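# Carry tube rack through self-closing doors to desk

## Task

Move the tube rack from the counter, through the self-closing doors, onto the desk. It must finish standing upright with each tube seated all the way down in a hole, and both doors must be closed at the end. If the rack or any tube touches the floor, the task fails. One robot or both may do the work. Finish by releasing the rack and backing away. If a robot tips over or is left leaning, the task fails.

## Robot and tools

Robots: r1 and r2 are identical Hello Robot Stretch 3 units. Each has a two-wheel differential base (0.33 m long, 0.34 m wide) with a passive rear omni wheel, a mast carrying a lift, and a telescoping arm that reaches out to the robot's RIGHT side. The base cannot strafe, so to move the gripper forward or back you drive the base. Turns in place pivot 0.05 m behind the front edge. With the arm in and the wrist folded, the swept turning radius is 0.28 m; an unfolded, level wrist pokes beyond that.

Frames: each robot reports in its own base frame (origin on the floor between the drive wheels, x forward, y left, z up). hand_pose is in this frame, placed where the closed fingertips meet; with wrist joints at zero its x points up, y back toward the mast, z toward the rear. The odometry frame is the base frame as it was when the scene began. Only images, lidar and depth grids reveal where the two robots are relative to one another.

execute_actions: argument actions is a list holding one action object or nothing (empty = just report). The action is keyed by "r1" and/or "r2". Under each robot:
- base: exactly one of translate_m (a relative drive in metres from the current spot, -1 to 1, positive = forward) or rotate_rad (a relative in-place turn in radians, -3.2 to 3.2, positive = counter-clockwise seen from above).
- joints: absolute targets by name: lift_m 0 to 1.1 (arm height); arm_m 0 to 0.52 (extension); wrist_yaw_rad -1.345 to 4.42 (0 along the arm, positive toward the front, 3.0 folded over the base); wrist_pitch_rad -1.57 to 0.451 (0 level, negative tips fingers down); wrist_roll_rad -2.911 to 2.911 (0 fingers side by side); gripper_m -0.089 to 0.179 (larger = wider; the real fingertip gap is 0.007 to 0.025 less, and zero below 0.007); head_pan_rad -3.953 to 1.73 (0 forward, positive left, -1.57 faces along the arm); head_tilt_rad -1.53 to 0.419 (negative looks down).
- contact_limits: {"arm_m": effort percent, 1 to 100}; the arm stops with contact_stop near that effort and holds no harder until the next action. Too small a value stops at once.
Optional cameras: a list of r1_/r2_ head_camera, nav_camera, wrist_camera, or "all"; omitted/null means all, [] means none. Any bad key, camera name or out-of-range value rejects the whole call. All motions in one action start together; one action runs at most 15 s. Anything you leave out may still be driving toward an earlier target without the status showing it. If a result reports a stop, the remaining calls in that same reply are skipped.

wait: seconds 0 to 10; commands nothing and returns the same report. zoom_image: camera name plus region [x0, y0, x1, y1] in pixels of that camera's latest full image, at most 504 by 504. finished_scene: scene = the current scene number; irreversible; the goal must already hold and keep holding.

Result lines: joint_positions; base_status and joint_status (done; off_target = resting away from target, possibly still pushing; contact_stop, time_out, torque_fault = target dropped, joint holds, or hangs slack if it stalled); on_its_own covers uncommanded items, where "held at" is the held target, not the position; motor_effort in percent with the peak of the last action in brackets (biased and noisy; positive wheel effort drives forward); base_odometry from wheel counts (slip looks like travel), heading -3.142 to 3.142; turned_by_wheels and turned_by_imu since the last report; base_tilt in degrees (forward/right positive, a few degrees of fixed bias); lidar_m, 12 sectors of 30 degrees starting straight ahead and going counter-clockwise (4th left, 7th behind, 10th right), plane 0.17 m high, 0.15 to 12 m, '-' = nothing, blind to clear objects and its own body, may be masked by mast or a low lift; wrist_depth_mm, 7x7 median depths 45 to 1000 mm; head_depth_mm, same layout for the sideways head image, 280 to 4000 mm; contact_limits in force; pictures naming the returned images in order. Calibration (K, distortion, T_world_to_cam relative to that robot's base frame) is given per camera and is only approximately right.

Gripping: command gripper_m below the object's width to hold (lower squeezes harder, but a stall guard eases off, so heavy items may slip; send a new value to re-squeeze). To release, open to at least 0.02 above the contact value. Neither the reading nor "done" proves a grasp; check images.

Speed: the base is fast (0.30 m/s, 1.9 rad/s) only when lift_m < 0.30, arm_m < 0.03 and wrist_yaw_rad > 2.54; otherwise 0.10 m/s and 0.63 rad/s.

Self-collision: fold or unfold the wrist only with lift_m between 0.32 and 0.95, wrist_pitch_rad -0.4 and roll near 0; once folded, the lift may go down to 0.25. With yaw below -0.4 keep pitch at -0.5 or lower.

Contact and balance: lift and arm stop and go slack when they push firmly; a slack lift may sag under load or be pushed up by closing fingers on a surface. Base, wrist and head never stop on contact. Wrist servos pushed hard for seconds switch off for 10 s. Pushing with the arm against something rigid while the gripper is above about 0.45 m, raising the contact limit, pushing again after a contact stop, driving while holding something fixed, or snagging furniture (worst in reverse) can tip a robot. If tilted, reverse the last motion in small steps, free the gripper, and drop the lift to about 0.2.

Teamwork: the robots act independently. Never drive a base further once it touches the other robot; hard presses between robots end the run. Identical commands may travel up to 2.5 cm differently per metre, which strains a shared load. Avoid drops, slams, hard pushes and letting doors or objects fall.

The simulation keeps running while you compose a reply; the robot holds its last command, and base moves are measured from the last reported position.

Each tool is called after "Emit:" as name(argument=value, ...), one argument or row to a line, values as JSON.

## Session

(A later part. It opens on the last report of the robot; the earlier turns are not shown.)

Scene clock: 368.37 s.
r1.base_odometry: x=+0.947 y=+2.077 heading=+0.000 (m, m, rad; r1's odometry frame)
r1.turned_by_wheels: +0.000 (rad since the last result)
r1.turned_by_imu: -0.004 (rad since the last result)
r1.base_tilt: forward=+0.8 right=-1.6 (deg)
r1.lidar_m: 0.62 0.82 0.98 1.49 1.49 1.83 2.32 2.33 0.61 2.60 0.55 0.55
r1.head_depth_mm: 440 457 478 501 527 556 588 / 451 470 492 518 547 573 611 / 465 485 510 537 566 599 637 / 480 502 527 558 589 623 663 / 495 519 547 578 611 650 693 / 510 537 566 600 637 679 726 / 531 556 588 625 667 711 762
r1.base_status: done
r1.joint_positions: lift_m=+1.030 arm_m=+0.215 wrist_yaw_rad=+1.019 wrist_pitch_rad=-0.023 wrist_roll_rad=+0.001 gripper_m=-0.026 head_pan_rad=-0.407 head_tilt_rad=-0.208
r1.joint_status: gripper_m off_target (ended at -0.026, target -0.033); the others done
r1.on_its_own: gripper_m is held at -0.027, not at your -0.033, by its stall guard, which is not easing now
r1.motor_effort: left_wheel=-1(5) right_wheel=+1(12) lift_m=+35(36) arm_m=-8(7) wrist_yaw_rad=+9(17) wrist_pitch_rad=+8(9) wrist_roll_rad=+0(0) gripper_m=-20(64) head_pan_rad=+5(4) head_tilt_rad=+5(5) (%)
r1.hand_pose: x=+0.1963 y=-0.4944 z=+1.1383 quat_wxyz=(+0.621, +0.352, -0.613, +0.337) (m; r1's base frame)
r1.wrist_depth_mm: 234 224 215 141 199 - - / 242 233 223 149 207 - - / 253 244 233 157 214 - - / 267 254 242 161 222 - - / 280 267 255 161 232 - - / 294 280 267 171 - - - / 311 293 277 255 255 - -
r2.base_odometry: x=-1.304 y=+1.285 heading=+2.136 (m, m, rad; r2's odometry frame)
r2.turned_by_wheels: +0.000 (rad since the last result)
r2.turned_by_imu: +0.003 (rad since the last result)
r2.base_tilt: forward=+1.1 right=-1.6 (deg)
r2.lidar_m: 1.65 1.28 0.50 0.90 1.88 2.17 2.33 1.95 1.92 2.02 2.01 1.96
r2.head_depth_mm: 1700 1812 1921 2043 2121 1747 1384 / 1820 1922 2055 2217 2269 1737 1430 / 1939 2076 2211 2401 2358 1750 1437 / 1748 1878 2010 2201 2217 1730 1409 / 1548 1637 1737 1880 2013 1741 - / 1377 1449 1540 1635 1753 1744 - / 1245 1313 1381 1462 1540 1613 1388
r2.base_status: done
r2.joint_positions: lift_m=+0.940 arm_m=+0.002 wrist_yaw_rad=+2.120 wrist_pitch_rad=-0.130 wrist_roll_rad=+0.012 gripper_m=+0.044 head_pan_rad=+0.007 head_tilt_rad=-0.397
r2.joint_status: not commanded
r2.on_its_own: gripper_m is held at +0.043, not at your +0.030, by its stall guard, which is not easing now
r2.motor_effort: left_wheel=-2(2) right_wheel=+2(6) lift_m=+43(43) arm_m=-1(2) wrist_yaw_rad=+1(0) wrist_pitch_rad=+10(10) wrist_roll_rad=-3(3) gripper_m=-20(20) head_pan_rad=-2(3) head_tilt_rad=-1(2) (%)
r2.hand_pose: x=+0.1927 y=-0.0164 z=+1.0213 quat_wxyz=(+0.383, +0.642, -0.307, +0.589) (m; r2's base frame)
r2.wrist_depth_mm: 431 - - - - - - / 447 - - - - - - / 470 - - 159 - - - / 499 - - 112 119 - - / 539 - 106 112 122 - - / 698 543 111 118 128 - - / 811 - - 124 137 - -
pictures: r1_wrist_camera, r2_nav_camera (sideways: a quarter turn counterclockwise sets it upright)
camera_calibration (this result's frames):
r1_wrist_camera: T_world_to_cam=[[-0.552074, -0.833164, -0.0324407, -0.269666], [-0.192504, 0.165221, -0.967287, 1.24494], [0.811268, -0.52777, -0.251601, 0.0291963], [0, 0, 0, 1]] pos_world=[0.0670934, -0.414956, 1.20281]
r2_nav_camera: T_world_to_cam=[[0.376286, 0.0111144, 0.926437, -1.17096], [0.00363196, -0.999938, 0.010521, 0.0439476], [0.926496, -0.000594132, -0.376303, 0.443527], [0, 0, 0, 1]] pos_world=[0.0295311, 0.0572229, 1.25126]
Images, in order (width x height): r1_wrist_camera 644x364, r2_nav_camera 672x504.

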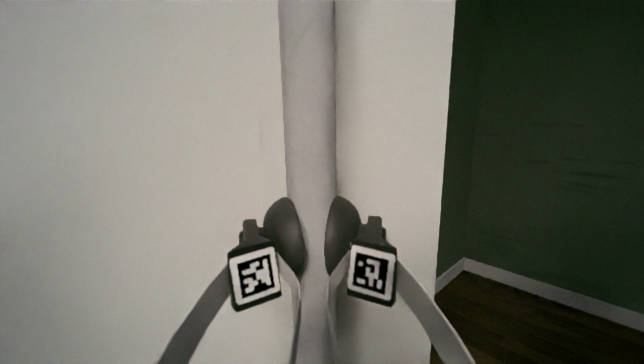

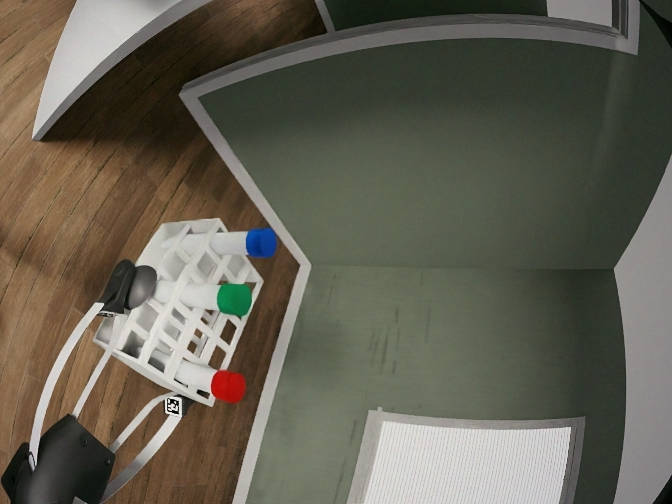

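Emit:
execute_actions(
  actions=[
    {"r1":{"base":{"translate_m":-0.035},"joints":{"arm_m":0.16,"wrist_yaw_rad":1.03,"gripper_m":-0.037}},"r2":{"base":{"translate_m":0.4}}},
  ],
  cameras=["r1_wrist_camera"],
)

Emit:
execute_actions(
  actions=[
    {"r2":{"base":{"rotate_rad":1.35},"joints":{"head_tilt_rad":-0.7}}},
  ],
  cameras=["r1_wrist_camera","r2_nav_camera"],
)

Scene clock: 377.87 s.
r1.base_odometry: x=+0.912 y=+2.077 heading=+0.000 (m, m, rad; r1's odometry frame)
r1.turned_by_wheels: +0.000 (rad since the last result)
r1.turned_by_imu: -0.002 (rad since the last result)
r1.base_tilt: forward=+0.7 right=-1.5 (deg)
r1.lidar_m: 0.62 0.85 1.02 1.48 1.49 1.82 2.28 2.29 2.76 0.84 0.53 0.53
r1.head_depth_mm: 423 441 460 483 507 534 566 / 438 457 480 504 529 559 591 / 454 475 499 525 555 587 623 / 471 494 523 549 582 616 654 / 492 517 546 576 608 650 694 / 512 540 570 603 642 687 736 / 534 563 598 636 677 725 782
r1.base_status: done
r1.joint_positions: lift_m=+1.030 arm_m=+0.160 wrist_yaw_rad=+0.975 wrist_pitch_rad=-0.024 wrist_roll_rad=+0.001 gripper_m=-0.027 head_pan_rad=-0.407 head_tilt_rad=-0.208
r1.joint_status: wrist_yaw_rad off_target (ended at +0.975, target +1.030); gripper_m off_target (ended at -0.027, target -0.037); the others done
r1.on_its_own: wrist_yaw_rad is held at +0.978, not at your +1.030, by its stall guard, which is not easing now; gripper_m is held at -0.028, not at your -0.037, by its stall guard, which is not easing now
r1.motor_effort: left_wheel=+0(6) right_wheel=+0(7) lift_m=+34(35) arm_m=-7(10) wrist_yaw_rad=+2(28) wrist_pitch_rad=+9(9) wrist_roll_rad=+0(0) gripper_m=-21(70) head_pan_rad=+4(4) head_tilt_rad=+5(5) (%)
r1.hand_pose: x=+0.1902 y=-0.4489 z=+1.1382 quat_wxyz=(+0.629, +0.339, -0.621, +0.324) (m; r1's base frame)
r1.wrist_depth_mm: 240 228 217 142 198 - - / 251 239 226 148 204 - - / 261 248 235 158 214 - - / 275 260 245 223 221 - - / 290 273 258 161 229 - - / 305 286 270 172 - - - / 322 304 279 251 251 - -
r2.base_odometry: x=-1.518 y=+1.623 heading=+2.136 (m, m, rad; r2's odometry frame)
r2.turned_by_wheels: +0.000 (rad since the last result)
r2.turned_by_imu: +0.001 (rad since the last result)
r2.base_tilt: forward=+1.0 right=-1.7 (deg)
r2.lidar_m: 1.36 1.04 1.00 0.69 0.57 0.98 2.67 2.18 2.14 2.18 1.66 1.63
r2.head_depth_mm: 1414 1497 1581 1684 1810 1744 1389 / 1511 1602 1703 1818 1969 1732 1429 / 1579 1699 1814 1968 2110 1740 1428 / 1413 1523 1639 1783 1934 1740 1413 / 1255 1338 1417 1523 1644 1683 - / 1124 1182 1257 1334 1420 1496 - / 1015 1066 1124 1187 1251 1337 1345
r2.base_status: done
r2.joint_positions: lift_m=+0.940 arm_m=+0.002 wrist_yaw_rad=+2.120 wrist_pitch_rad=-0.130 wrist_roll_rad=+0.012 gripper_m=+0.044 head_pan_rad=+0.007 head_tilt_rad=-0.397
r2.joint_status: not commanded
r2.on_its_own: gripper_m is held at +0.043, not at your +0.030, by its stall guard, which is not easing now
r2.motor_effort: left_wheel=-2(2) right_wheel=+2(7) lift_m=+43(43) arm_m=-1(2) wrist_yaw_rad=+1(1) wrist_pitch_rad=+10(10) wrist_roll_rad=-3(3) gripper_m=-19(20) head_pan_rad=-3(3) head_tilt_rad=-1(1) (%)
r2.hand_pose: x=+0.1927 y=-0.0164 z=+1.0213 quat_wxyz=(+0.383, +0.642, -0.307, +0.589) (m; r2's base frame)
r2.wrist_depth_mm: - 895 946 - - - - / - 969 929 - - - - / - - 977 159 - - - / - - - 112 119 - - / - - 106 112 122 - - / - - 111 118 128 - - / - - - 124 138 - -
pictures: r1_wrist_camera
camera_calibration (this result's frames):
r1_wrist_camera: T_world_to_cam=[[-0.588235, -0.80804, -0.0324241, -0.216936], [-0.185283, 0.173693, -0.967213, 1.2385], [0.787179, -0.562941, -0.251888, 0.047319], [0, 0, 0, 1]] pos_world=[0.0646151, -0.363773, 1.20278]
Images, in order (width x height): r1_wrist_camera 644x364.

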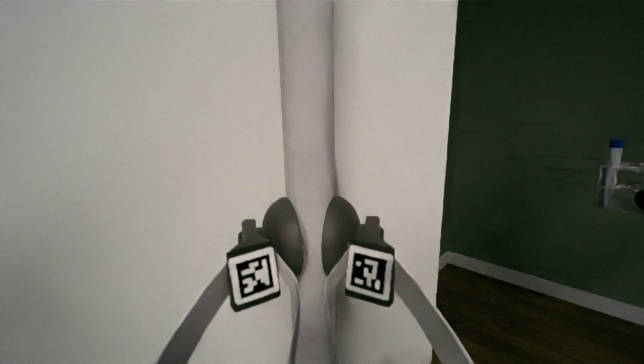

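Scene clock: 381.00 s.
r1.base_odometry: x=+0.912 y=+2.077 heading=+0.000 (m, m, rad; r1's odometry frame)
r1.turned_by_wheels: +0.000 (rad since the last result)
r1.turned_by_imu: -0.001 (rad since the last result)
r1.base_tilt: forward=+0.9 right=-1.4 (deg)
r1.lidar_m: 0.62 0.85 1.02 1.48 1.49 1.82 2.29 2.29 2.76 0.91 0.52 0.53
r1.head_depth_mm: 424 440 460 484 508 535 565 / 438 457 479 503 530 560 593 / 454 475 499 525 555 586 625 / 472 496 520 550 580 618 657 / 491 517 545 575 612 650 693 / 511 540 569 606 642 686 737 / 535 565 598 637 680 726 784
r1.base_status: not commanded
r1.joint_positions: lift_m=+1.030 arm_m=+0.160 wrist_yaw_rad=+0.975 wrist_pitch_rad=-0.024 wrist_roll_rad=+0.001 gripper_m=-0.027 head_pan_rad=-0.407 head_tilt_rad=-0.208
r1.joint_status: not commanded
r1.on_its_own: wrist_yaw_rad is held at +0.978, not at your +1.030, by its stall guard, which is not easing now; gripper_m is held at -0.028, not at your -0.037, by its stall guard, which is not easing now
r1.motor_effort: left_wheel=+0(0) right_wheel=+0(0) lift_m=+35(36) arm_m=-7(8) wrist_yaw_rad=+3(2) wrist_pitch_rad=+8(9) wrist_roll_rad=+0(0) gripper_m=-20(20) head_pan_rad=+4(4) head_tilt_rad=+5(5) (%)
r1.hand_pose: x=+0.1902 y=-0.4489 z=+1.1382 quat_wxyz=(+0.629, +0.339, -0.621, +0.324) (m; r1's base frame)
r1.wrist_depth_mm: 240 229 217 141 197 - - / 251 238 225 148 206 - - / 261 249 235 157 212 - - / 276 260 245 224 222 - 434 / 289 272 261 161 231 - 420 / 306 286 270 172 - - - / 324 305 279 252 253 - -
r2.base_odometry: x=-1.518 y=+1.623 heading=-2.797 (m, m, rad; r2's odometry frame)
r2.turned_by_wheels: +1.350 (rad since the last result)
r2.turned_by_imu: +1.331 (rad since the last result)
r2.base_tilt: forward=+1.0 right=-1.7 (deg)
r2.lidar_m: 2.55 0.47 0.98 2.52 2.34 2.13 2.15 1.79 1.63 1.65 1.12 1.00
r2.head_depth_mm: 2805 3111 2788 1995 1373 1357 1163 / 2914 3250 2786 2078 1699 - 1142 / 3048 3411 2823 2086 1703 - - / 3072 3425 2806 2101 314 - - / 2554 2811 2777 2091 304 307 1150 / 2151 2327 2451 1491 1088 1060 1085 / 1068 968 889 820 765 739 1130
r2.base_status: done
r2.joint_positions: lift_m=+0.940 arm_m=+0.002 wrist_yaw_rad=+2.120 wrist_pitch_rad=-0.130 wrist_roll_rad=+0.012 gripper_m=+0.044 head_pan_rad=+0.007 head_tilt_rad=-0.691
r2.joint_status: all done
r2.on_its_own: gripper_m is held at +0.043, not at your +0.030, by its stall guard, which is not easing now
r2.motor_effort: left_wheel=-2(5) right_wheel=+2(6) lift_m=+43(43) arm_m=-2(2) wrist_yaw_rad=+1(1) wrist_pitch_rad=+10(10) wrist_roll_rad=-3(3) gripper_m=-20(20) head_pan_rad=-2(2) head_tilt_rad=-4(19) (%)
r2.hand_pose: x=+0.1927 y=-0.0164 z=+1.0213 quat_wxyz=(+0.383, +0.642, -0.307, +0.589) (m; r2's base frame)
r2.wrist_depth_mm: 546 - 465 610 - - - / - - 453 572 - - - / - - 462 159 - - - / - - 490 111 118 - - / - - 106 112 123 - - / - - 111 118 128 - - / - - - 124 138 - -
pictures: r1_wrist_camera, r2_nav_camera (sideways: a quarter turn counterclockwise sets it upright)
camera_calibration (this result's frames):
r1_wrist_camera: T_world_to_cam=[[-0.588235, -0.80804, -0.0324239, -0.216936], [-0.185283, 0.173693, -0.967213, 1.2385], [0.787179, -0.562941, -0.251888, 0.0473191], [0, 0, 0, 1]] pos_world=[0.0646151, -0.363773, 1.20278]
r2_nav_camera: T_world_to_cam=[[0.628756, 0.0127795, 0.777498, -0.978272], [0.00680803, -0.999917, 0.0109298, 0.0434001], [0.777573, -0.00157894, -0.62879, 0.772952], [0, 0, 0, 1]] pos_world=[0.0137717, 0.0571188, 1.24616]
Images, in order (width x height): r1_wrist_camera 644x364, r2_nav_camera 672x504.

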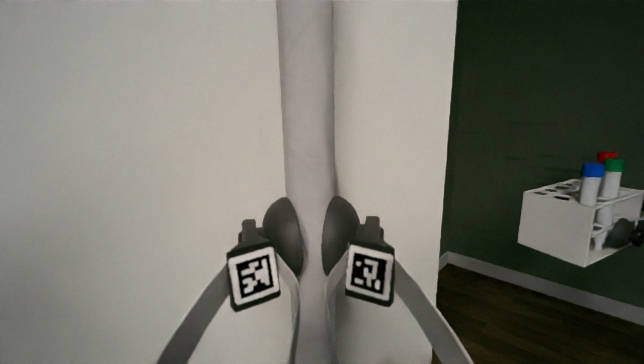

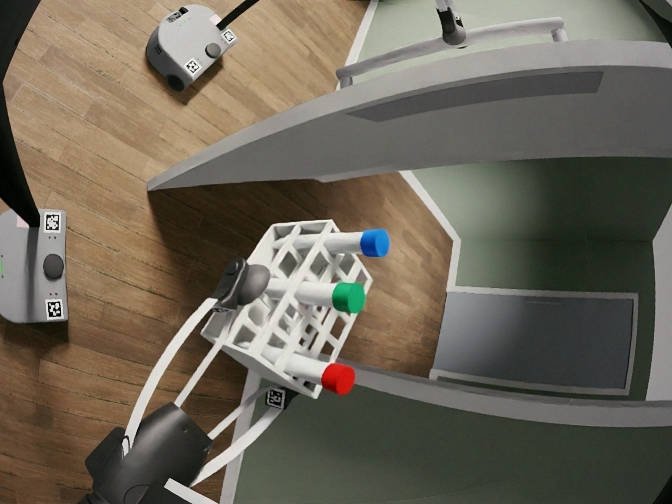

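Emit:
execute_actions(
  actions=[
    {"r2":{"base":{"rotate_rad":-0.15}}},
  ],
  cameras=[],
)

Emit:
execute_actions(
  actions=[
    {"r2":{"base":{"translate_m":0.45}}},
  ],
  cameras=["r2_nav_camera"],
)

Scene clock: 386.30 s.
r1.base_odometry: x=+0.912 y=+2.077 heading=+0.000 (m, m, rad; r1's odometry frame)
r1.turned_by_wheels: +0.000 (rad since the last result)
r1.turned_by_imu: -0.001 (rad since the last result)
r1.base_tilt: forward=+0.7 right=-1.4 (deg)
r1.lidar_m: 0.62 0.85 1.02 1.48 1.49 1.82 2.29 2.29 2.75 0.89 0.53 0.53
r1.head_depth_mm: 423 441 461 484 507 535 567 / 438 458 480 503 529 560 594 / 453 476 497 526 554 588 620 / 472 496 520 548 581 615 658 / 491 517 544 575 609 650 693 / 510 538 570 602 641 685 734 / 535 563 598 636 679 726 782
r1.base_status: not commanded
r1.joint_positions: lift_m=+1.030 arm_m=+0.160 wrist_yaw_rad=+0.975 wrist_pitch_rad=-0.024 wrist_roll_rad=+0.001 gripper_m=-0.027 head_pan_rad=-0.407 head_tilt_rad=-0.208
r1.joint_status: not commanded
r1.on_its_own: wrist_yaw_rad is held at +0.978, not at your +1.030, by its stall guard, which is not easing now; gripper_m is held at -0.028, not at your -0.037, by its stall guard, which is not easing now
r1.motor_effort: left_wheel=+0(0) right_wheel=+0(0) lift_m=+35(35) arm_m=-7(7) wrist_yaw_rad=+3(2) wrist_pitch_rad=+9(9) wrist_roll_rad=+0(0) gripper_m=-20(20) head_pan_rad=+4(5) head_tilt_rad=+5(5) (%)
r1.hand_pose: x=+0.1902 y=-0.4489 z=+1.1382 quat_wxyz=(+0.629, +0.339, -0.621, +0.324) (m; r1's base frame)
r1.wrist_depth_mm: 240 229 216 142 197 - - / 251 238 226 148 204 - - / 262 251 235 158 213 - - / 275 261 244 224 222 - 470 / 288 273 259 161 230 - 460 / 304 286 270 172 - - - / 322 303 279 253 251 - -
r2.base_odometry: x=-1.518 y=+1.623 heading=-2.947 (m, m, rad; r2's odometry frame)
r2.turned_by_wheels: -0.150 (rad since the last result)
r2.turned_by_imu: -0.148 (rad since the last result)
r2.base_tilt: forward=+0.9 right=-1.6 (deg)
r2.lidar_m: 1.01 0.47 0.47 2.49 2.54 2.15 2.14 1.94 1.63 1.63 1.21 1.01
r2.head_depth_mm: 830 895 1000 1157 1362 1364 1165 / 2833 3169 2779 1865 1416 - 1142 / 2955 3284 2793 2067 1704 - - / 3036 3388 2814 2085 315 - - / 3104 3469 2848 2084 304 308 1149 / 2826 2970 2830 2090 1647 1341 1174 / 2317 2420 2490 1632 1307 1060 913
r2.base_status: done
r2.joint_positions: lift_m=+0.940 arm_m=+0.002 wrist_yaw_rad=+2.120 wrist_pitch_rad=-0.130 wrist_roll_rad=+0.012 gripper_m=+0.044 head_pan_rad=+0.007 head_tilt_rad=-0.691
r2.joint_status: not commanded
r2.on_its_own: gripper_m is held at +0.043, not at your +0.030, by its stall guard, which is not easing now
r2.motor_effort: left_wheel=+2(6) right_wheel=-2(6) lift_m=+43(43) arm_m=-1(1) wrist_yaw_rad=+0(0) wrist_pitch_rad=+10(10) wrist_roll_rad=-3(3) gripper_m=-20(20) head_pan_rad=-3(2) head_tilt_rad=-4(3) (%)
r2.hand_pose: x=+0.1927 y=-0.0164 z=+1.0213 quat_wxyz=(+0.383, +0.642, -0.307, +0.589) (m; r2's base frame)
r2.wrist_depth_mm: - 497 560 891 - - - / 531 498 471 833 - - - / - - 487 159 - - - / - - 500 111 119 - - / - - 106 112 122 - 756 / - - 111 118 128 - 768 / - - 583 124 137 - 803
pictures: none
No camera images: the call's "cameras" was empty. Leave "cameras" out to get every camera's image.

Scene clock: 391.77 s.
r1.base_odometry: x=+0.912 y=+2.077 heading=+0.000 (m, m, rad; r1's odometry frame)
r1.turned_by_wheels: +0.000 (rad since the last result)
r1.turned_by_imu: -0.001 (rad since the last result)
r1.base_tilt: forward=+0.8 right=-1.5 (deg)
r1.lidar_m: 0.62 0.85 1.03 1.48 1.49 1.83 2.28 2.30 2.76 2.61 0.53 0.53
r1.head_depth_mm: 422 441 462 483 508 534 563 / 437 456 480 503 529 561 591 / 455 475 499 525 554 585 623 / 471 495 520 549 579 616 658 / 492 515 543 576 609 648 694 / 511 539 569 604 642 687 736 / 534 565 597 635 677 727 781
r1.base_status: not commanded
r1.joint_positions: lift_m=+1.030 arm_m=+0.160 wrist_yaw_rad=+0.975 wrist_pitch_rad=-0.024 wrist_roll_rad=+0.001 gripper_m=-0.027 head_pan_rad=-0.407 head_tilt_rad=-0.208
r1.joint_status: not commanded
r1.on_its_own: wrist_yaw_rad is held at +0.978, not at your +1.030, by its stall guard, which is not easing now; gripper_m is held at -0.028, not at your -0.037, by its stall guard, which is not easing now
r1.motor_effort: left_wheel=+0(0) right_wheel=+0(0) lift_m=+35(35) arm_m=-8(7) wrist_yaw_rad=+3(2) wrist_pitch_rad=+8(9) wrist_roll_rad=+0(0) gripper_m=-20(21) head_pan_rad=+5(5) head_tilt_rad=+6(5) (%)
r1.hand_pose: x=+0.1902 y=-0.4489 z=+1.1382 quat_wxyz=(+0.629, +0.339, -0.621, +0.324) (m; r1's base frame)
r1.wrist_depth_mm: 241 229 218 142 197 - - / 252 238 226 148 205 399 - / 262 249 234 158 214 359 - / 273 261 245 223 222 - - / 290 273 258 160 230 - - / 304 285 271 172 - - - / 324 304 279 252 253 - -
r2.base_odometry: x=-1.960 y=+1.536 heading=-2.947 (m, m, rad; r2's odometry frame)
r2.turned_by_wheels: +0.000 (rad since the last result)
r2.turned_by_imu: +0.002 (rad since the last result)
r2.base_tilt: forward=+0.9 right=-1.6 (deg)
r2.lidar_m: 2.92 0.81 0.42 0.35 0.35 2.58 2.58 2.05 1.73 1.25 0.69 0.58
r2.head_depth_mm: 2381 2674 2825 2083 776 881 1096 / 2464 2750 2798 2072 1696 - 1122 / 2520 2865 2806 2080 1700 - - / 2594 2938 2851 2082 315 - - / 2654 3032 2830 2085 304 307 1151 / 2604 2776 2703 2090 1660 1342 1172 / 2157 2273 2373 2103 1672 1383 1174
r2.base_status: done
r2.joint_positions: lift_m=+0.940 arm_m=+0.002 wrist_yaw_rad=+2.120 wrist_pitch_rad=-0.130 wrist_roll_rad=+0.012 gripper_m=+0.044 head_pan_rad=+0.007 head_tilt_rad=-0.691
r2.joint_status: not commanded
r2.on_its_own: gripper_m is held at +0.043, not at your +0.030, by its stall guard, which is not easing now
r2.motor_effort: left_wheel=+2(4) right_wheel=-2(4) lift_m=+43(43) arm_m=-2(1) wrist_yaw_rad=-1(1) wrist_pitch_rad=+10(10) wrist_roll_rad=-3(3) gripper_m=-20(20) head_pan_rad=-3(3) head_tilt_rad=-3(3) (%)
r2.hand_pose: x=+0.1927 y=-0.0164 z=+1.0213 quat_wxyz=(+0.383, +0.642, -0.307, +0.589) (m; r2's base frame)
r2.wrist_depth_mm: 426 558 814 - - - - / 433 565 696 111 - - - / 432 572 710 156 - - - / 443 581 725 111 119 - - / 445 584 106 111 123 - - / 449 565 111 118 128 - - / 444 629 803 124 138 - -
pictures: r2_nav_camera (sideways: a quarter turn counterclockwise sets it upright)
camera_calibration (this result's frames):
r2_nav_camera: T_world_to_cam=[[0.62888, 0.0127807, 0.777397, -0.978142], [0.00681026, -0.999917, 0.0109298, 0.0434002], [0.777473, -0.00157923, -0.628915, 0.773115], [0, 0, 0, 1]] pos_world=[0.0137628, 0.0571188, 1.24615]
Images, in order (width x height): r2_nav_camera 672x504.

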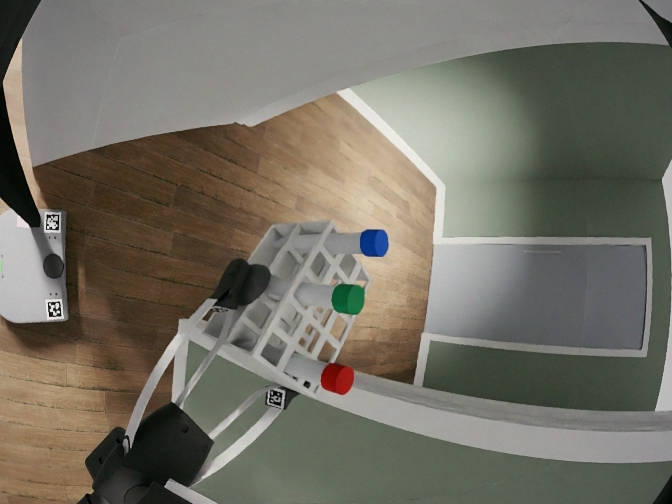

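Emit:
execute_actions(
  actions=[
    {"r2":{"base":{"rotate_rad":0.22}}},
  ],
  cameras=[],
)

Emit:
execute_actions(
  actions=[
    {"r2":{"base":{"translate_m":0.3}}},
  ],
  cameras=["r2_nav_camera"],
)

Scene clock: 396.80 s.
r1.base_odometry: x=+0.912 y=+2.077 heading=+0.000 (m, m, rad; r1's odometry frame)
r1.turned_by_wheels: +0.000 (rad since the last result)
r1.turned_by_imu: -0.001 (rad since the last result)
r1.base_tilt: forward=+0.8 right=-1.4 (deg)
r1.lidar_m: 0.62 0.85 1.03 1.48 1.49 1.82 2.29 2.29 2.76 2.61 0.53 0.52
r1.head_depth_mm: 423 441 462 484 506 535 564 / 437 458 480 504 531 559 592 / 454 476 497 526 554 587 623 / 472 495 519 548 582 617 658 / 490 516 544 574 609 652 692 / 512 539 569 604 642 684 738 / 535 564 598 635 676 727 781
r1.base_status: not commanded
r1.joint_positions: lift_m=+1.030 arm_m=+0.160 wrist_yaw_rad=+0.975 wrist_pitch_rad=-0.024 wrist_roll_rad=+0.001 gripper_m=-0.027 head_pan_rad=-0.407 head_tilt_rad=-0.208
r1.joint_status: not commanded
r1.on_its_own: wrist_yaw_rad is held at +0.978, not at your +1.030, by its stall guard, which is not easing now; gripper_m is held at -0.028, not at your -0.037, by its stall guard, which is not easing now
r1.motor_effort: left_wheel=+0(0) right_wheel=+0(0) lift_m=+35(35) arm_m=-7(7) wrist_yaw_rad=+2(2) wrist_pitch_rad=+9(9) wrist_roll_rad=+0(0) gripper_m=-20(20) head_pan_rad=+4(5) head_tilt_rad=+5(5) (%)
r1.hand_pose: x=+0.1902 y=-0.4489 z=+1.1382 quat_wxyz=(+0.629, +0.339, -0.621, +0.324) (m; r1's base frame)
r1.wrist_depth_mm: 240 229 218 141 197 - - / 251 237 226 148 205 398 - / 262 247 235 157 213 385 397 / 275 259 245 224 222 - - / 288 272 257 161 230 - - / 306 286 269 171 465 - - / 324 303 280 252 252 - -
r2.base_odometry: x=-1.960 y=+1.536 heading=-2.727 (m, m, rad; r2's odometry frame)
r2.turned_by_wheels: +0.220 (rad since the last result)
r2.turned_by_imu: +0.217 (rad since the last result)
r2.base_tilt: forward=+1.0 right=-1.7 (deg)
r2.lidar_m: 2.18 0.56 0.37 0.35 2.74 2.58 2.63 1.84 1.73 0.90 0.61 0.58
r2.head_depth_mm: 2466 2738 2808 2064 1650 1362 1110 / 2586 2834 2802 2068 1699 - 1149 / 2721 3057 2833 2089 1712 - - / 2512 2818 2829 2075 315 - - / 2099 2315 2504 2084 304 307 1150 / 1823 1996 2174 2097 1450 1343 1171 / 1606 1732 1808 1136 1104 1068 1041
r2.base_status: done
r2.joint_positions: lift_m=+0.940 arm_m=+0.002 wrist_yaw_rad=+2.120 wrist_pitch_rad=-0.130 wrist_roll_rad=+0.012 gripper_m=+0.044 head_pan_rad=+0.007 head_tilt_rad=-0.691
r2.joint_status: not commanded
r2.on_its_own: gripper_m is held at +0.043, not at your +0.030, by its stall guard, which is not easing now
r2.motor_effort: left_wheel=-2(4) right_wheel=+2(6) lift_m=+43(43) arm_m=-1(3) wrist_yaw_rad=+0(1) wrist_pitch_rad=+10(10) wrist_roll_rad=-3(3) gripper_m=-20(20) head_pan_rad=-1(2) head_tilt_rad=-4(3) (%)
r2.hand_pose: x=+0.1927 y=-0.0164 z=+1.0213 quat_wxyz=(+0.383, +0.642, -0.307, +0.589) (m; r2's base frame)
r2.wrist_depth_mm: 366 447 596 816 - - - / 370 453 529 112 - - - / 371 466 542 157 - - - / 377 474 558 112 119 - - / 382 487 106 112 123 - - / 398 473 111 118 128 - - / 396 529 623 124 138 - -
pictures: none
No camera images: the call's "cameras" was empty. Leave "cameras" out to get every camera's image.

Scene clock: 400.77 s.
r1.base_odometry: x=+0.912 y=+2.077 heading=+0.000 (m, m, rad; r1's odometry frame)
r1.turned_by_wheels: +0.000 (rad since the last result)
r1.turned_by_imu: -0.001 (rad since the last result)
r1.base_tilt: forward=+0.8 right=-1.4 (deg)
r1.lidar_m: 0.62 0.85 1.02 1.48 1.49 1.82 2.28 2.29 2.76 2.61 0.52 0.53
r1.head_depth_mm: 423 441 460 482 508 535 564 / 438 458 480 503 530 559 592 / 454 475 499 524 555 587 623 / 471 495 520 549 578 615 655 / 491 515 545 576 608 650 694 / 512 538 569 604 642 687 736 / 534 564 598 636 678 730 780
r1.base_status: not commanded
r1.joint_positions: lift_m=+1.030 arm_m=+0.160 wrist_yaw_rad=+0.975 wrist_pitch_rad=-0.024 wrist_roll_rad=+0.001 gripper_m=-0.027 head_pan_rad=-0.407 head_tilt_rad=-0.208
r1.joint_status: not commanded
r1.on_its_own: wrist_yaw_rad is held at +0.978, not at your +1.030, by its stall guard, which is not easing now; gripper_m is held at -0.028, not at your -0.037, by its stall guard, which is not easing now
r1.motor_effort: left_wheel=+0(0) right_wheel=+0(1) lift_m=+35(35) arm_m=-7(8) wrist_yaw_rad=+2(3) wrist_pitch_rad=+9(9) wrist_roll_rad=+0(0) gripper_m=-20(20) head_pan_rad=+4(4) head_tilt_rad=+5(5) (%)
r1.hand_pose: x=+0.1902 y=-0.4489 z=+1.1382 quat_wxyz=(+0.629, +0.339, -0.621, +0.324) (m; r1's base frame)
r1.wrist_depth_mm: 239 229 218 142 197 - - / 251 238 226 148 206 - - / 264 249 235 157 213 - - / 275 258 245 225 221 - - / 289 273 258 161 231 - - / 307 285 269 172 - - - / 323 303 279 253 252 - -
r2.base_odometry: x=-2.235 y=+1.416 heading=-2.727 (m, m, rad; r2's odometry frame)
r2.turned_by_wheels: +0.000 (rad since the last result)
r2.turned_by_imu: +0.001 (rad since the last result)
r2.base_tilt: forward=+1.0 right=-1.7 (deg)
r2.lidar_m: 1.97 0.61 0.41 0.38 0.38 2.85 2.89 1.98 1.73 0.48 0.38 2.47
r2.head_depth_mm: 2222 2496 2657 2078 1644 1363 1166 / 2346 2619 2786 2091 1706 - 1144 / 2449 2755 2818 2090 1697 - - / 2272 2534 2666 2080 315 - - / 1911 2111 2331 2097 304 307 1153 / 1657 1797 1960 2022 1667 1343 1172 / 1457 1566 1699 1842 1661 1160 1124
r2.base_status: done
r2.joint_positions: lift_m=+0.940 arm_m=+0.002 wrist_yaw_rad=+2.120 wrist_pitch_rad=-0.130 wrist_roll_rad=+0.012 gripper_m=+0.044 head_pan_rad=+0.007 head_tilt_rad=-0.691
r2.joint_status: not commanded
r2.on_its_own: gripper_m is held at +0.043, not at your +0.030, by its stall guard, which is not easing now
r2.motor_effort: left_wheel=-2(2) right_wheel=+2(6) lift_m=+43(43) arm_m=-2(1) wrist_yaw_rad=+0(1) wrist_pitch_rad=+10(10) wrist_roll_rad=-3(3) gripper_m=-20(21) head_pan_rad=-3(2) head_tilt_rad=-3(4) (%)
r2.hand_pose: x=+0.1927 y=-0.0164 z=+1.0213 quat_wxyz=(+0.383, +0.642, -0.307, +0.589) (m; r2's base frame)
r2.wrist_depth_mm: 388 483 643 - - - - / 398 496 565 791 - - - / 404 505 583 158 - - - / 405 514 610 111 119 - - / 415 509 106 112 123 - - / 419 510 111 117 128 - - / 428 560 675 124 138 - -
pictures: r2_nav_camera (sideways: a quarter turn counterclockwise sets it upright)
camera_calibration (this result's frames):
r2_nav_camera: T_world_to_cam=[[0.628908, 0.0127806, 0.777375, -0.978112], [0.00681031, -0.999917, 0.0109298, 0.0434002], [0.77745, -0.00157965, -0.628943, 0.773151], [0, 0, 0, 1]] pos_world=[0.0137608, 0.0571188, 1.24615]
Images, in order (width x height): r2_nav_camera 672x504.

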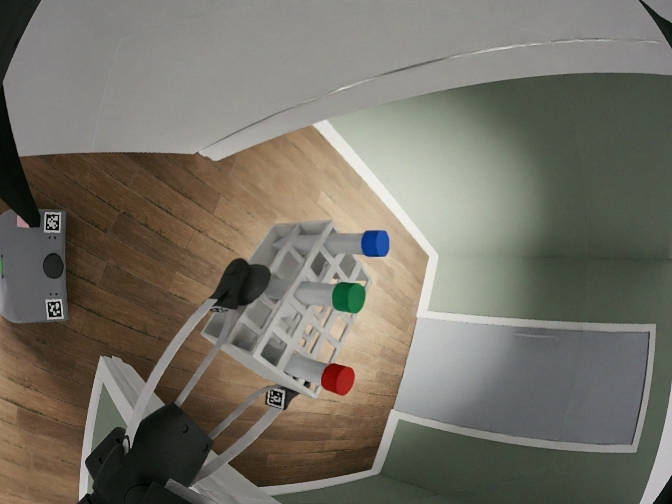

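Emit:
execute_actions(
  actions=[
    {"r2":{"base":{"translate_m":0.4}}},
  ],
  cameras=["r2_nav_camera"],
)

Scene clock: 407.23 s.
r1.base_odometry: x=+0.912 y=+2.077 heading=+0.000 (m, m, rad; r1's odometry frame)
r1.turned_by_wheels: +0.000 (rad since the last result)
r1.turned_by_imu: -0.001 (rad since the last result)
r1.base_tilt: forward=+0.7 right=-1.5 (deg)
r1.lidar_m: 0.62 0.85 1.02 1.48 1.49 1.83 2.28 2.30 2.75 2.62 0.53 0.53
r1.head_depth_mm: 422 440 461 483 508 536 563 / 438 458 480 504 531 560 593 / 453 475 498 525 554 586 623 / 471 494 520 549 578 616 654 / 490 515 544 575 613 652 694 / 510 540 569 606 642 687 737 / 534 563 598 636 680 727 784
r1.base_status: not commanded
r1.joint_positions: lift_m=+1.030 arm_m=+0.160 wrist_yaw_rad=+0.975 wrist_pitch_rad=-0.024 wrist_roll_rad=+0.001 gripper_m=-0.027 head_pan_rad=-0.407 head_tilt_rad=-0.208
r1.joint_status: not commanded
r1.on_its_own: wrist_yaw_rad is held at +0.978, not at your +1.030, by its stall guard, which is not easing now; gripper_m is held at -0.028, not at your -0.037, by its stall guard, which is not easing now
r1.motor_effort: left_wheel=+0(0) right_wheel=+0(1) lift_m=+34(35) arm_m=-8(8) wrist_yaw_rad=+2(2) wrist_pitch_rad=+9(9) wrist_roll_rad=+0(0) gripper_m=-19(20) head_pan_rad=+4(5) head_tilt_rad=+5(5) (%)
r1.hand_pose: x=+0.1902 y=-0.4489 z=+1.1382 quat_wxyz=(+0.629, +0.339, -0.621, +0.324) (m; r1's base frame)
r1.wrist_depth_mm: 239 228 217 142 197 - - / 251 240 225 148 206 - - / 260 249 234 158 213 - - / 276 261 246 224 221 - - / 290 272 257 161 230 - - / 305 287 271 172 - - - / 322 305 280 252 252 - -
r2.base_odometry: x=-2.601 y=+1.255 heading=-2.728 (m, m, rad; r2's odometry frame)
r2.turned_by_wheels: +0.000 (rad since the last result)
r2.turned_by_imu: +0.001 (rad since the last result)
r2.base_tilt: forward=+0.9 right=-1.6 (deg)
r2.lidar_m: 1.71 1.18 0.46 0.43 0.43 0.55 3.14 2.16 0.39 0.42 1.31 2.30
r2.head_depth_mm: 1907 2146 2394 2061 1647 1365 1164 / 2008 2233 2483 2078 1688 - 1141 / 2105 2379 2592 2076 1698 - - / 1934 2178 2453 2099 314 - - / 1644 1809 2010 2027 304 307 1147 / 1428 1539 1686 1839 1661 1349 1174 / 1254 1352 1462 1594 1615 1380 1172
r2.base_status: done
r2.joint_positions: lift_m=+0.940 arm_m=+0.002 wrist_yaw_rad=+2.120 wrist_pitch_rad=-0.130 wrist_roll_rad=+0.012 gripper_m=+0.044 head_pan_rad=+0.007 head_tilt_rad=-0.691
r2.joint_status: not commanded
r2.on_its_own: gripper_m is held at +0.043, not at your +0.030, by its stall guard, which is not easing now
r2.motor_effort: left_wheel=-2(4) right_wheel=+2(6) lift_m=+43(43) arm_m=-2(1) wrist_yaw_rad=+0(1) wrist_pitch_rad=+10(10) wrist_roll_rad=-3(3) gripper_m=-20(20) head_pan_rad=-4(3) head_tilt_rad=-3(3) (%)
r2.hand_pose: x=+0.1927 y=-0.0164 z=+1.0213 quat_wxyz=(+0.383, +0.642, -0.307, +0.589) (m; r2's base frame)
r2.wrist_depth_mm: 419 974 - - - - - / 439 983 - 112 - - - / 444 - - 158 - - - / 453 - - 111 119 - - / 473 - 106 112 122 - - / 486 550 111 118 128 - - / 475 582 - 124 138 - -
pictures: r2_nav_camera (sideways: a quarter turn counterclockwise sets it upright)
camera_calibration (this result's frames):
r2_nav_camera: T_world_to_cam=[[0.628917, 0.0127807, 0.777368, -0.978103], [0.00681045, -0.999917, 0.0109297, 0.0434002], [0.777443, -0.00157967, -0.628952, 0.773163], [0, 0, 0, 1]] pos_world=[0.0137602, 0.0571188, 1.24615]
Images, in order (width x height): r2_nav_camera 672x504.

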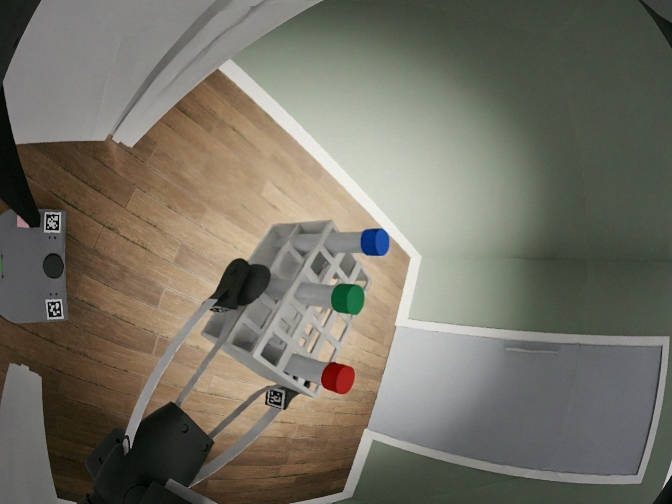

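Emit:
execute_actions(
  actions=[
    {"r2":{"base":{"translate_m":0.55},"joints":{"head_tilt_rad":-0.2,"head_pan_rad":-0.3}}},
  ],
  cameras=["r2_nav_camera","r2_head_camera"],
)

Scene clock: 416.30 s.
r1.base_odometry: x=+0.912 y=+2.077 heading=+0.000 (m, m, rad; r1's odometry frame)
r1.turned_by_wheels: +0.000 (rad since the last result)
r1.turned_by_imu: -0.002 (rad since the last result)
r1.base_tilt: forward=+0.7 right=-1.4 (deg)
r1.lidar_m: 0.62 0.85 1.03 1.47 1.49 1.82 2.28 2.30 2.76 2.61 0.53 0.53
r1.head_depth_mm: 424 441 462 484 508 535 565 / 438 457 479 503 530 557 593 / 454 475 498 525 553 587 623 / 472 495 521 549 580 616 655 / 491 516 543 574 611 649 695 / 512 539 569 603 643 687 735 / 534 563 599 635 681 726 786
r1.base_status: not commanded
r1.joint_positions: lift_m=+1.030 arm_m=+0.160 wrist_yaw_rad=+0.975 wrist_pitch_rad=-0.024 wrist_roll_rad=+0.001 gripper_m=-0.027 head_pan_rad=-0.407 head_tilt_rad=-0.208
r1.joint_status: not commanded
r1.on_its_own: wrist_yaw_rad is held at +0.978, not at your +1.030, by its stall guard, which is not easing now; gripper_m is held at -0.028, not at your -0.037, by its stall guard, which is not easing now
r1.motor_effort: left_wheel=+0(0) right_wheel=+0(0) lift_m=+35(35) arm_m=-7(8) wrist_yaw_rad=+2(2) wrist_pitch_rad=+8(9) wrist_roll_rad=+0(0) gripper_m=-20(20) head_pan_rad=+4(5) head_tilt_rad=+5(5) (%)
r1.hand_pose: x=+0.1902 y=-0.4489 z=+1.1382 quat_wxyz=(+0.629, +0.339, -0.621, +0.324) (m; r1's base frame)
r1.wrist_depth_mm: 240 228 218 142 197 - - / 251 239 225 148 205 - - / 264 251 235 158 213 - - / 275 259 246 225 222 - - / 289 272 258 161 230 - - / 305 285 270 172 - - - / 321 303 279 253 253 - -
r2.base_odometry: x=-3.104 y=+1.034 heading=-2.728 (m, m, rad; r2's odometry frame)
r2.turned_by_wheels: +0.000 (rad since the last result)
r2.turned_by_imu: +0.002 (rad since the last result)
r2.base_tilt: forward=+1.0 right=-1.6 (deg)
r2.lidar_m: 1.34 0.93 0.87 0.66 0.58 0.63 3.50 0.77 1.23 1.25 1.63 1.80
r2.head_depth_mm: 1547 1598 1655 1715 1796 1854 1656 / 1571 1631 1697 1766 1831 1910 1650 / 1610 1671 1728 1809 1880 1955 1655 / 1639 1699 1778 1841 1936 2002 1645 / 1679 1745 1823 1900 1981 2037 1650 / 1711 1781 1854 1920 1999 2012 1649 / 1516 1541 1564 1608 1638 1664 1587
r2.base_status: done
r2.joint_positions: lift_m=+0.940 arm_m=+0.002 wrist_yaw_rad=+2.120 wrist_pitch_rad=-0.130 wrist_roll_rad=+0.012 gripper_m=+0.044 head_pan_rad=-0.293 head_tilt_rad=-0.211
r2.joint_status: all done
r2.on_its_own: gripper_m is held at +0.043, not at your +0.030, by its stall guard, which is not easing now
r2.motor_effort: left_wheel=-2(3) right_wheel=+2(6) lift_m=+43(42) arm_m=-2(2) wrist_yaw_rad=+0(0) wrist_pitch_rad=+10(10) wrist_roll_rad=-3(3) gripper_m=-19(20) head_pan_rad=-3(19) head_tilt_rad=+4(26) (%)
r2.hand_pose: x=+0.1927 y=-0.0164 z=+1.0213 quat_wxyz=(+0.383, +0.642, -0.307, +0.589) (m; r2's base frame)
r2.wrist_depth_mm: 679 778 852 957 - - - / 696 778 848 964 - - - / 725 798 870 158 - - - / 749 827 914 111 119 - - / 768 873 106 112 122 - - / 800 874 111 118 128 - - / 821 976 - 124 138 - -
pictures: r2_head_camera (sideways: a quarter turn clockwise sets it upright), r2_nav_camera (sideways: a quarter turn counterclockwise sets it upright)
camera_calibration (this result's frames):
r2_head_camera: T_world_to_cam=[[-0.159562, 0.021551, -0.986953, 1.30538], [0.229761, 0.973117, -0.0158968, 0.0246319], [0.960078, -0.229299, -0.160224, 0.163582], [0, 0, 0, 1]] pos_world=[0.0455774, -0.0145927, 1.31495]
r2_nav_camera: T_world_to_cam=[[0.192568, -0.0490456, 0.980057, -1.23988], [-0.293306, -0.955968, 0.00979052, 0.0467074], [0.936424, -0.289342, -0.198474, 0.212023], [0, 0, 0, 1]] pos_world=[0.0539179, 0.0451871, 1.25678]
Images, in order (width x height): r2_head_camera 896x504, r2_nav_camera 672x504.

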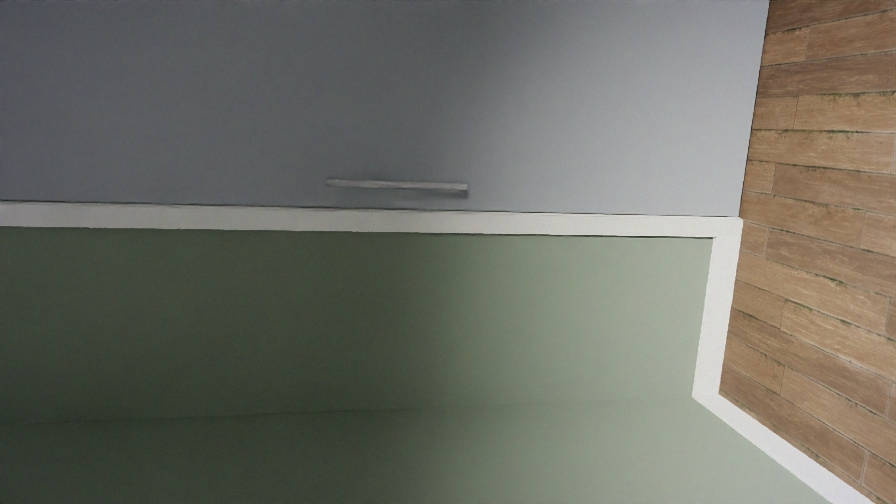

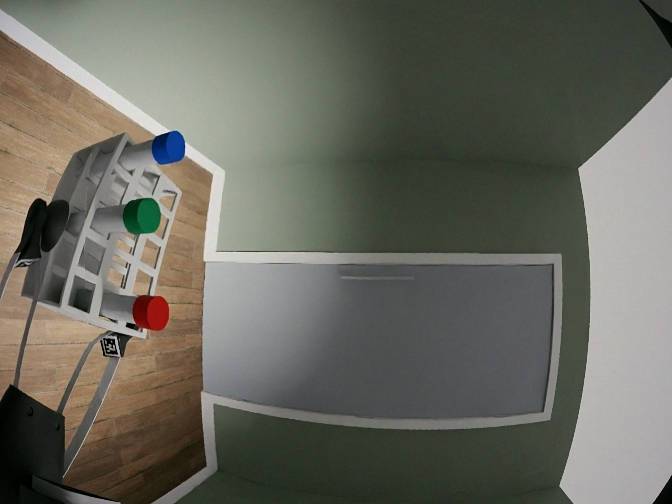

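Emit:
execute_actions(
  actions=[
    {"r2":{"base":{"translate_m":-0.68},"joints":{"head_pan_rad":3.0,"head_tilt_rad":-0.8}}},
  ],
  cameras=["r2_nav_camera"],
)

Emit:
execute_actions(
  actions=[
    {"r1":{"base":{"translate_m":0.06},"joints":{"arm_m":0.25,"wrist_yaw_rad":1.0}}},
  ],
  cameras=["r1_wrist_camera"],
)

action 0: r2: "joints": head_pan_rad = 3.0 is out of range -3.953 to 1.73

Scene clock: 425.27 s.
r1.base_odometry: x=+0.972 y=+2.077 heading=+0.001 (m, m, rad; r1's odometry frame)
r1.turned_by_wheels: +0.000 (rad since the last result)
r1.turned_by_imu: +0.000 (rad since the last result)
r1.base_tilt: forward=+0.8 right=-1.4 (deg)
r1.lidar_m: 0.61 0.79 0.95 1.49 1.50 1.84 2.34 2.35 2.83 2.60 0.56 0.56
r1.head_depth_mm: 446 465 488 511 537 565 599 / 457 478 501 526 555 588 620 / 469 490 515 543 571 606 640 / 481 504 530 558 591 626 663 / 495 519 546 576 608 647 690 / 509 533 563 596 631 669 717 / 522 551 581 612 654 696 741
r1.base_status: done
r1.joint_positions: lift_m=+1.030 arm_m=+0.250 wrist_yaw_rad=+1.019 wrist_pitch_rad=-0.023 wrist_roll_rad=+0.001 gripper_m=-0.024 head_pan_rad=-0.407 head_tilt_rad=-0.208
r1.joint_status: all done
r1.on_its_own: gripper_m is held at -0.025, not at your -0.037, by its stall guard, which is not easing now; wrist_yaw_rad is at rest, and its effort (-16) is outside its rest range (-12 to +12)
r1.motor_effort: left_wheel=+4(6) right_wheel=-7(9) lift_m=+35(35) arm_m=+6(5) wrist_yaw_rad=-16(22) wrist_pitch_rad=+9(9) wrist_roll_rad=+0(0) gripper_m=-21(23) head_pan_rad=+4(4) head_tilt_rad=+5(4) (%)
r1.hand_pose: x=+0.1963 y=-0.5285 z=+1.1383 quat_wxyz=(+0.621, +0.352, -0.613, +0.338) (m; r1's base frame)
r1.wrist_depth_mm: 226 220 213 144 203 - - / 234 228 222 149 211 - - / 245 238 231 155 219 - - / 255 249 240 160 227 - - / 267 260 252 162 238 - - / 280 272 263 173 - - - / 297 286 274 258 259 - -
r2.base_odometry: x=-3.104 y=+1.034 heading=-2.728 (m, m, rad; r2's odometry frame)
r2.turned_by_wheels: +0.000 (rad since the last result)
r2.turned_by_imu: +0.000 (rad since the last result)
r2.base_tilt: forward=+0.9 right=-1.6 (deg)
r2.lidar_m: 1.34 0.92 0.87 0.66 0.58 0.62 1.11 0.77 1.23 1.26 1.63 1.81
r2.head_depth_mm: 1540 1588 1644 1727 1795 1867 1655 / 1582 1644 1695 1762 1831 1915 1647 / 1614 1668 1727 1810 1879 1949 1654 / 1640 1702 1775 1844 1918 1994 1639 / 1689 1752 1821 1897 1991 2039 1646 / 1726 1779 1859 1924 1997 2008 1640 / 1514 1551 1566 1604 1630 1660 1579
r2.base_status: not commanded
r2.joint_positions: lift_m=+0.940 arm_m=+0.002 wrist_yaw_rad=+2.120 wrist_pitch_rad=-0.130 wrist_roll_rad=+0.012 gripper_m=+0.044 head_pan_rad=-0.293 head_tilt_rad=-0.211
r2.joint_status: not commanded
r2.on_its_own: gripper_m is held at +0.043, not at your +0.030, by its stall guard, which is not easing now
r2.motor_effort: left_wheel=-2(1) right_wheel=+2(2) lift_m=+43(43) arm_m=-2(2) wrist_yaw_rad=+0(0) wrist_pitch_rad=+10(10) wrist_roll_rad=-3(3) gripper_m=-20(20) head_pan_rad=-2(3) head_tilt_rad=+3(4) (%)
r2.hand_pose: x=+0.1927 y=-0.0164 z=+1.0213 quat_wxyz=(+0.383, +0.642, -0.307, +0.589) (m; r2's base frame)
r2.wrist_depth_mm: 682 763 843 934 - - - / 698 789 849 940 - - - / 721 804 861 158 - - - / 744 848 894 112 119 - - / 779 894 106 112 122 - - / 798 867 111 118 128 - - / 818 944 - 124 138 - -
pictures: r1_wrist_camera
camera_calibration (this result's frames):
r1_wrist_camera: T_world_to_cam=[[-0.552022, -0.833199, -0.0324363, -0.298082], [-0.192467, 0.165173, -0.967303, 1.25057], [0.811313, -0.527729, -0.251542, 0.0111556], [0, 0, 0, 1]] pos_world=[0.0670952, -0.449034, 1.20282]
Images, in order (width x height): r1_wrist_camera 644x364.

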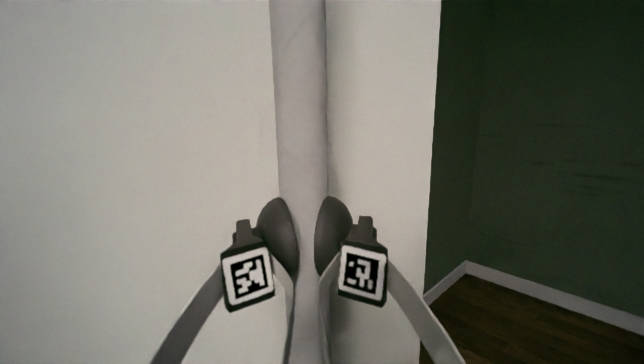

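Emit:
execute_actions(
  actions=[
    {"r2":{"base":{"translate_m":-0.68},"joints":{"head_pan_rad":-3.3,"head_tilt_rad":-0.8}}},
  ],
  cameras=["r2_nav_camera"],
)

Scene clock: 434.47 s.
r1.base_odometry: x=+0.972 y=+2.077 heading=+0.001 (m, m, rad; r1's odometry frame)
r1.turned_by_wheels: +0.000 (rad since the last result)
r1.turned_by_imu: -0.002 (rad since the last result)
r1.base_tilt: forward=+0.8 right=-1.5 (deg)
r1.lidar_m: 0.62 0.79 0.96 1.49 1.50 1.83 2.34 2.36 2.83 2.60 0.56 0.56
r1.head_depth_mm: 446 466 489 512 537 567 597 / 458 477 501 526 554 585 620 / 469 491 514 542 571 605 642 / 480 503 529 559 589 623 666 / 494 518 546 575 609 646 692 / 507 533 563 594 631 672 716 / 522 551 580 615 653 697 745
r1.base_status: not commanded
r1.joint_positions: lift_m=+1.030 arm_m=+0.250 wrist_yaw_rad=+1.019 wrist_pitch_rad=-0.023 wrist_roll_rad=+0.001 gripper_m=-0.024 head_pan_rad=-0.407 head_tilt_rad=-0.208
r1.joint_status: not commanded
r1.on_its_own: gripper_m is held at -0.025, not at your -0.037, by its stall guard, which is not easing now; wrist_yaw_rad is at rest, and its effort (-16) is outside its rest range (-12 to +12)
r1.motor_effort: left_wheel=+4(4) right_wheel=-8(7) lift_m=+35(35) arm_m=+6(6) wrist_yaw_rad=-16(15) wrist_pitch_rad=+8(8) wrist_roll_rad=+0(0) gripper_m=-21(20) head_pan_rad=+5(4) head_tilt_rad=+5(6) (%)
r1.hand_pose: x=+0.1963 y=-0.5285 z=+1.1383 quat_wxyz=(+0.621, +0.352, -0.613, +0.338) (m; r1's base frame)
r1.wrist_depth_mm: 225 221 213 144 202 - - / 235 228 222 149 211 - - / 244 238 231 155 219 - - / 255 248 239 161 228 - - / 269 260 251 162 238 - - / 281 273 261 173 - - - / 295 287 274 257 259 - -
r2.base_odometry: x=-2.482 y=+1.307 heading=-2.728 (m, m, rad; r2's odometry frame)
r2.turned_by_wheels: +0.000 (rad since the last result)
r2.turned_by_imu: -0.004 (rad since the last result)
r2.base_tilt: forward=+1.0 right=-1.7 (deg)
r2.lidar_m: 1.79 1.24 0.42 0.36 0.37 0.43 3.08 2.11 0.36 0.35 1.24 2.42
r2.head_depth_mm: 2464 536 - - - - 871 / 2664 2917 - - - - 1094 / 2769 3020 - - - - 1133 / 2893 3133 2552 - - - 1134 / 3008 3214 2399 1835 1630 - 1111 / 3103 3249 2407 1876 1628 - 1117 / 2759 2906 2385 1873 1629 - 1108
r2.base_status: done
r2.joint_positions: lift_m=+0.940 arm_m=+0.002 wrist_yaw_rad=+2.120 wrist_pitch_rad=-0.130 wrist_roll_rad=+0.012 gripper_m=+0.044 head_pan_rad=-3.293 head_tilt_rad=-0.790
r2.joint_status: all done
r2.on_its_own: gripper_m is held at +0.043, not at your +0.030, by its stall guard, which is not easing now
r2.motor_effort: left_wheel=-1(5) right_wheel=+2(3) lift_m=+43(43) arm_m=-1(1) wrist_yaw_rad=+0(0) wrist_pitch_rad=+10(10) wrist_roll_rad=-3(3) gripper_m=-19(19) head_pan_rad=-4(32) head_tilt_rad=-4(28) (%)
r2.hand_pose: x=+0.1927 y=-0.0164 z=+1.0213 quat_wxyz=(+0.383, +0.642, -0.307, +0.589) (m; r2's base frame)
r2.wrist_depth_mm: 413 512 - - - - - / 414 519 - - - - - / 420 538 - 158 - - - / 420 555 609 111 119 - - / 431 576 106 112 122 - - / 438 543 111 117 128 - - / 442 599 682 124 139 - -
pictures: r2_nav_camera (sideways: a quarter turn counterclockwise sets it upright)
camera_calibration (this result's frames):
r2_nav_camera: T_world_to_cam=[[-0.695762, 0.0973308, 0.711647, -0.884366], [0.149416, 0.988715, 0.0108557, 0.042628], [-0.70256, 0.113884, -0.702453, 0.877796], [0, 0, 0, 1]] pos_world=[-0.00497395, -0.0560381, 1.2455]
Images, in order (width x height): r2_nav_camera 672x504.

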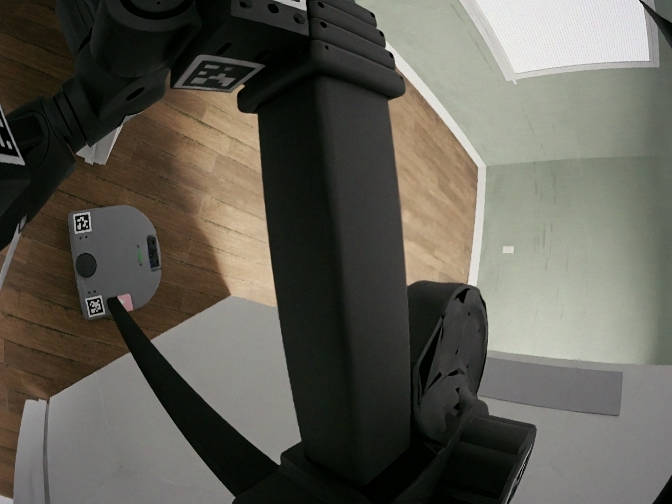

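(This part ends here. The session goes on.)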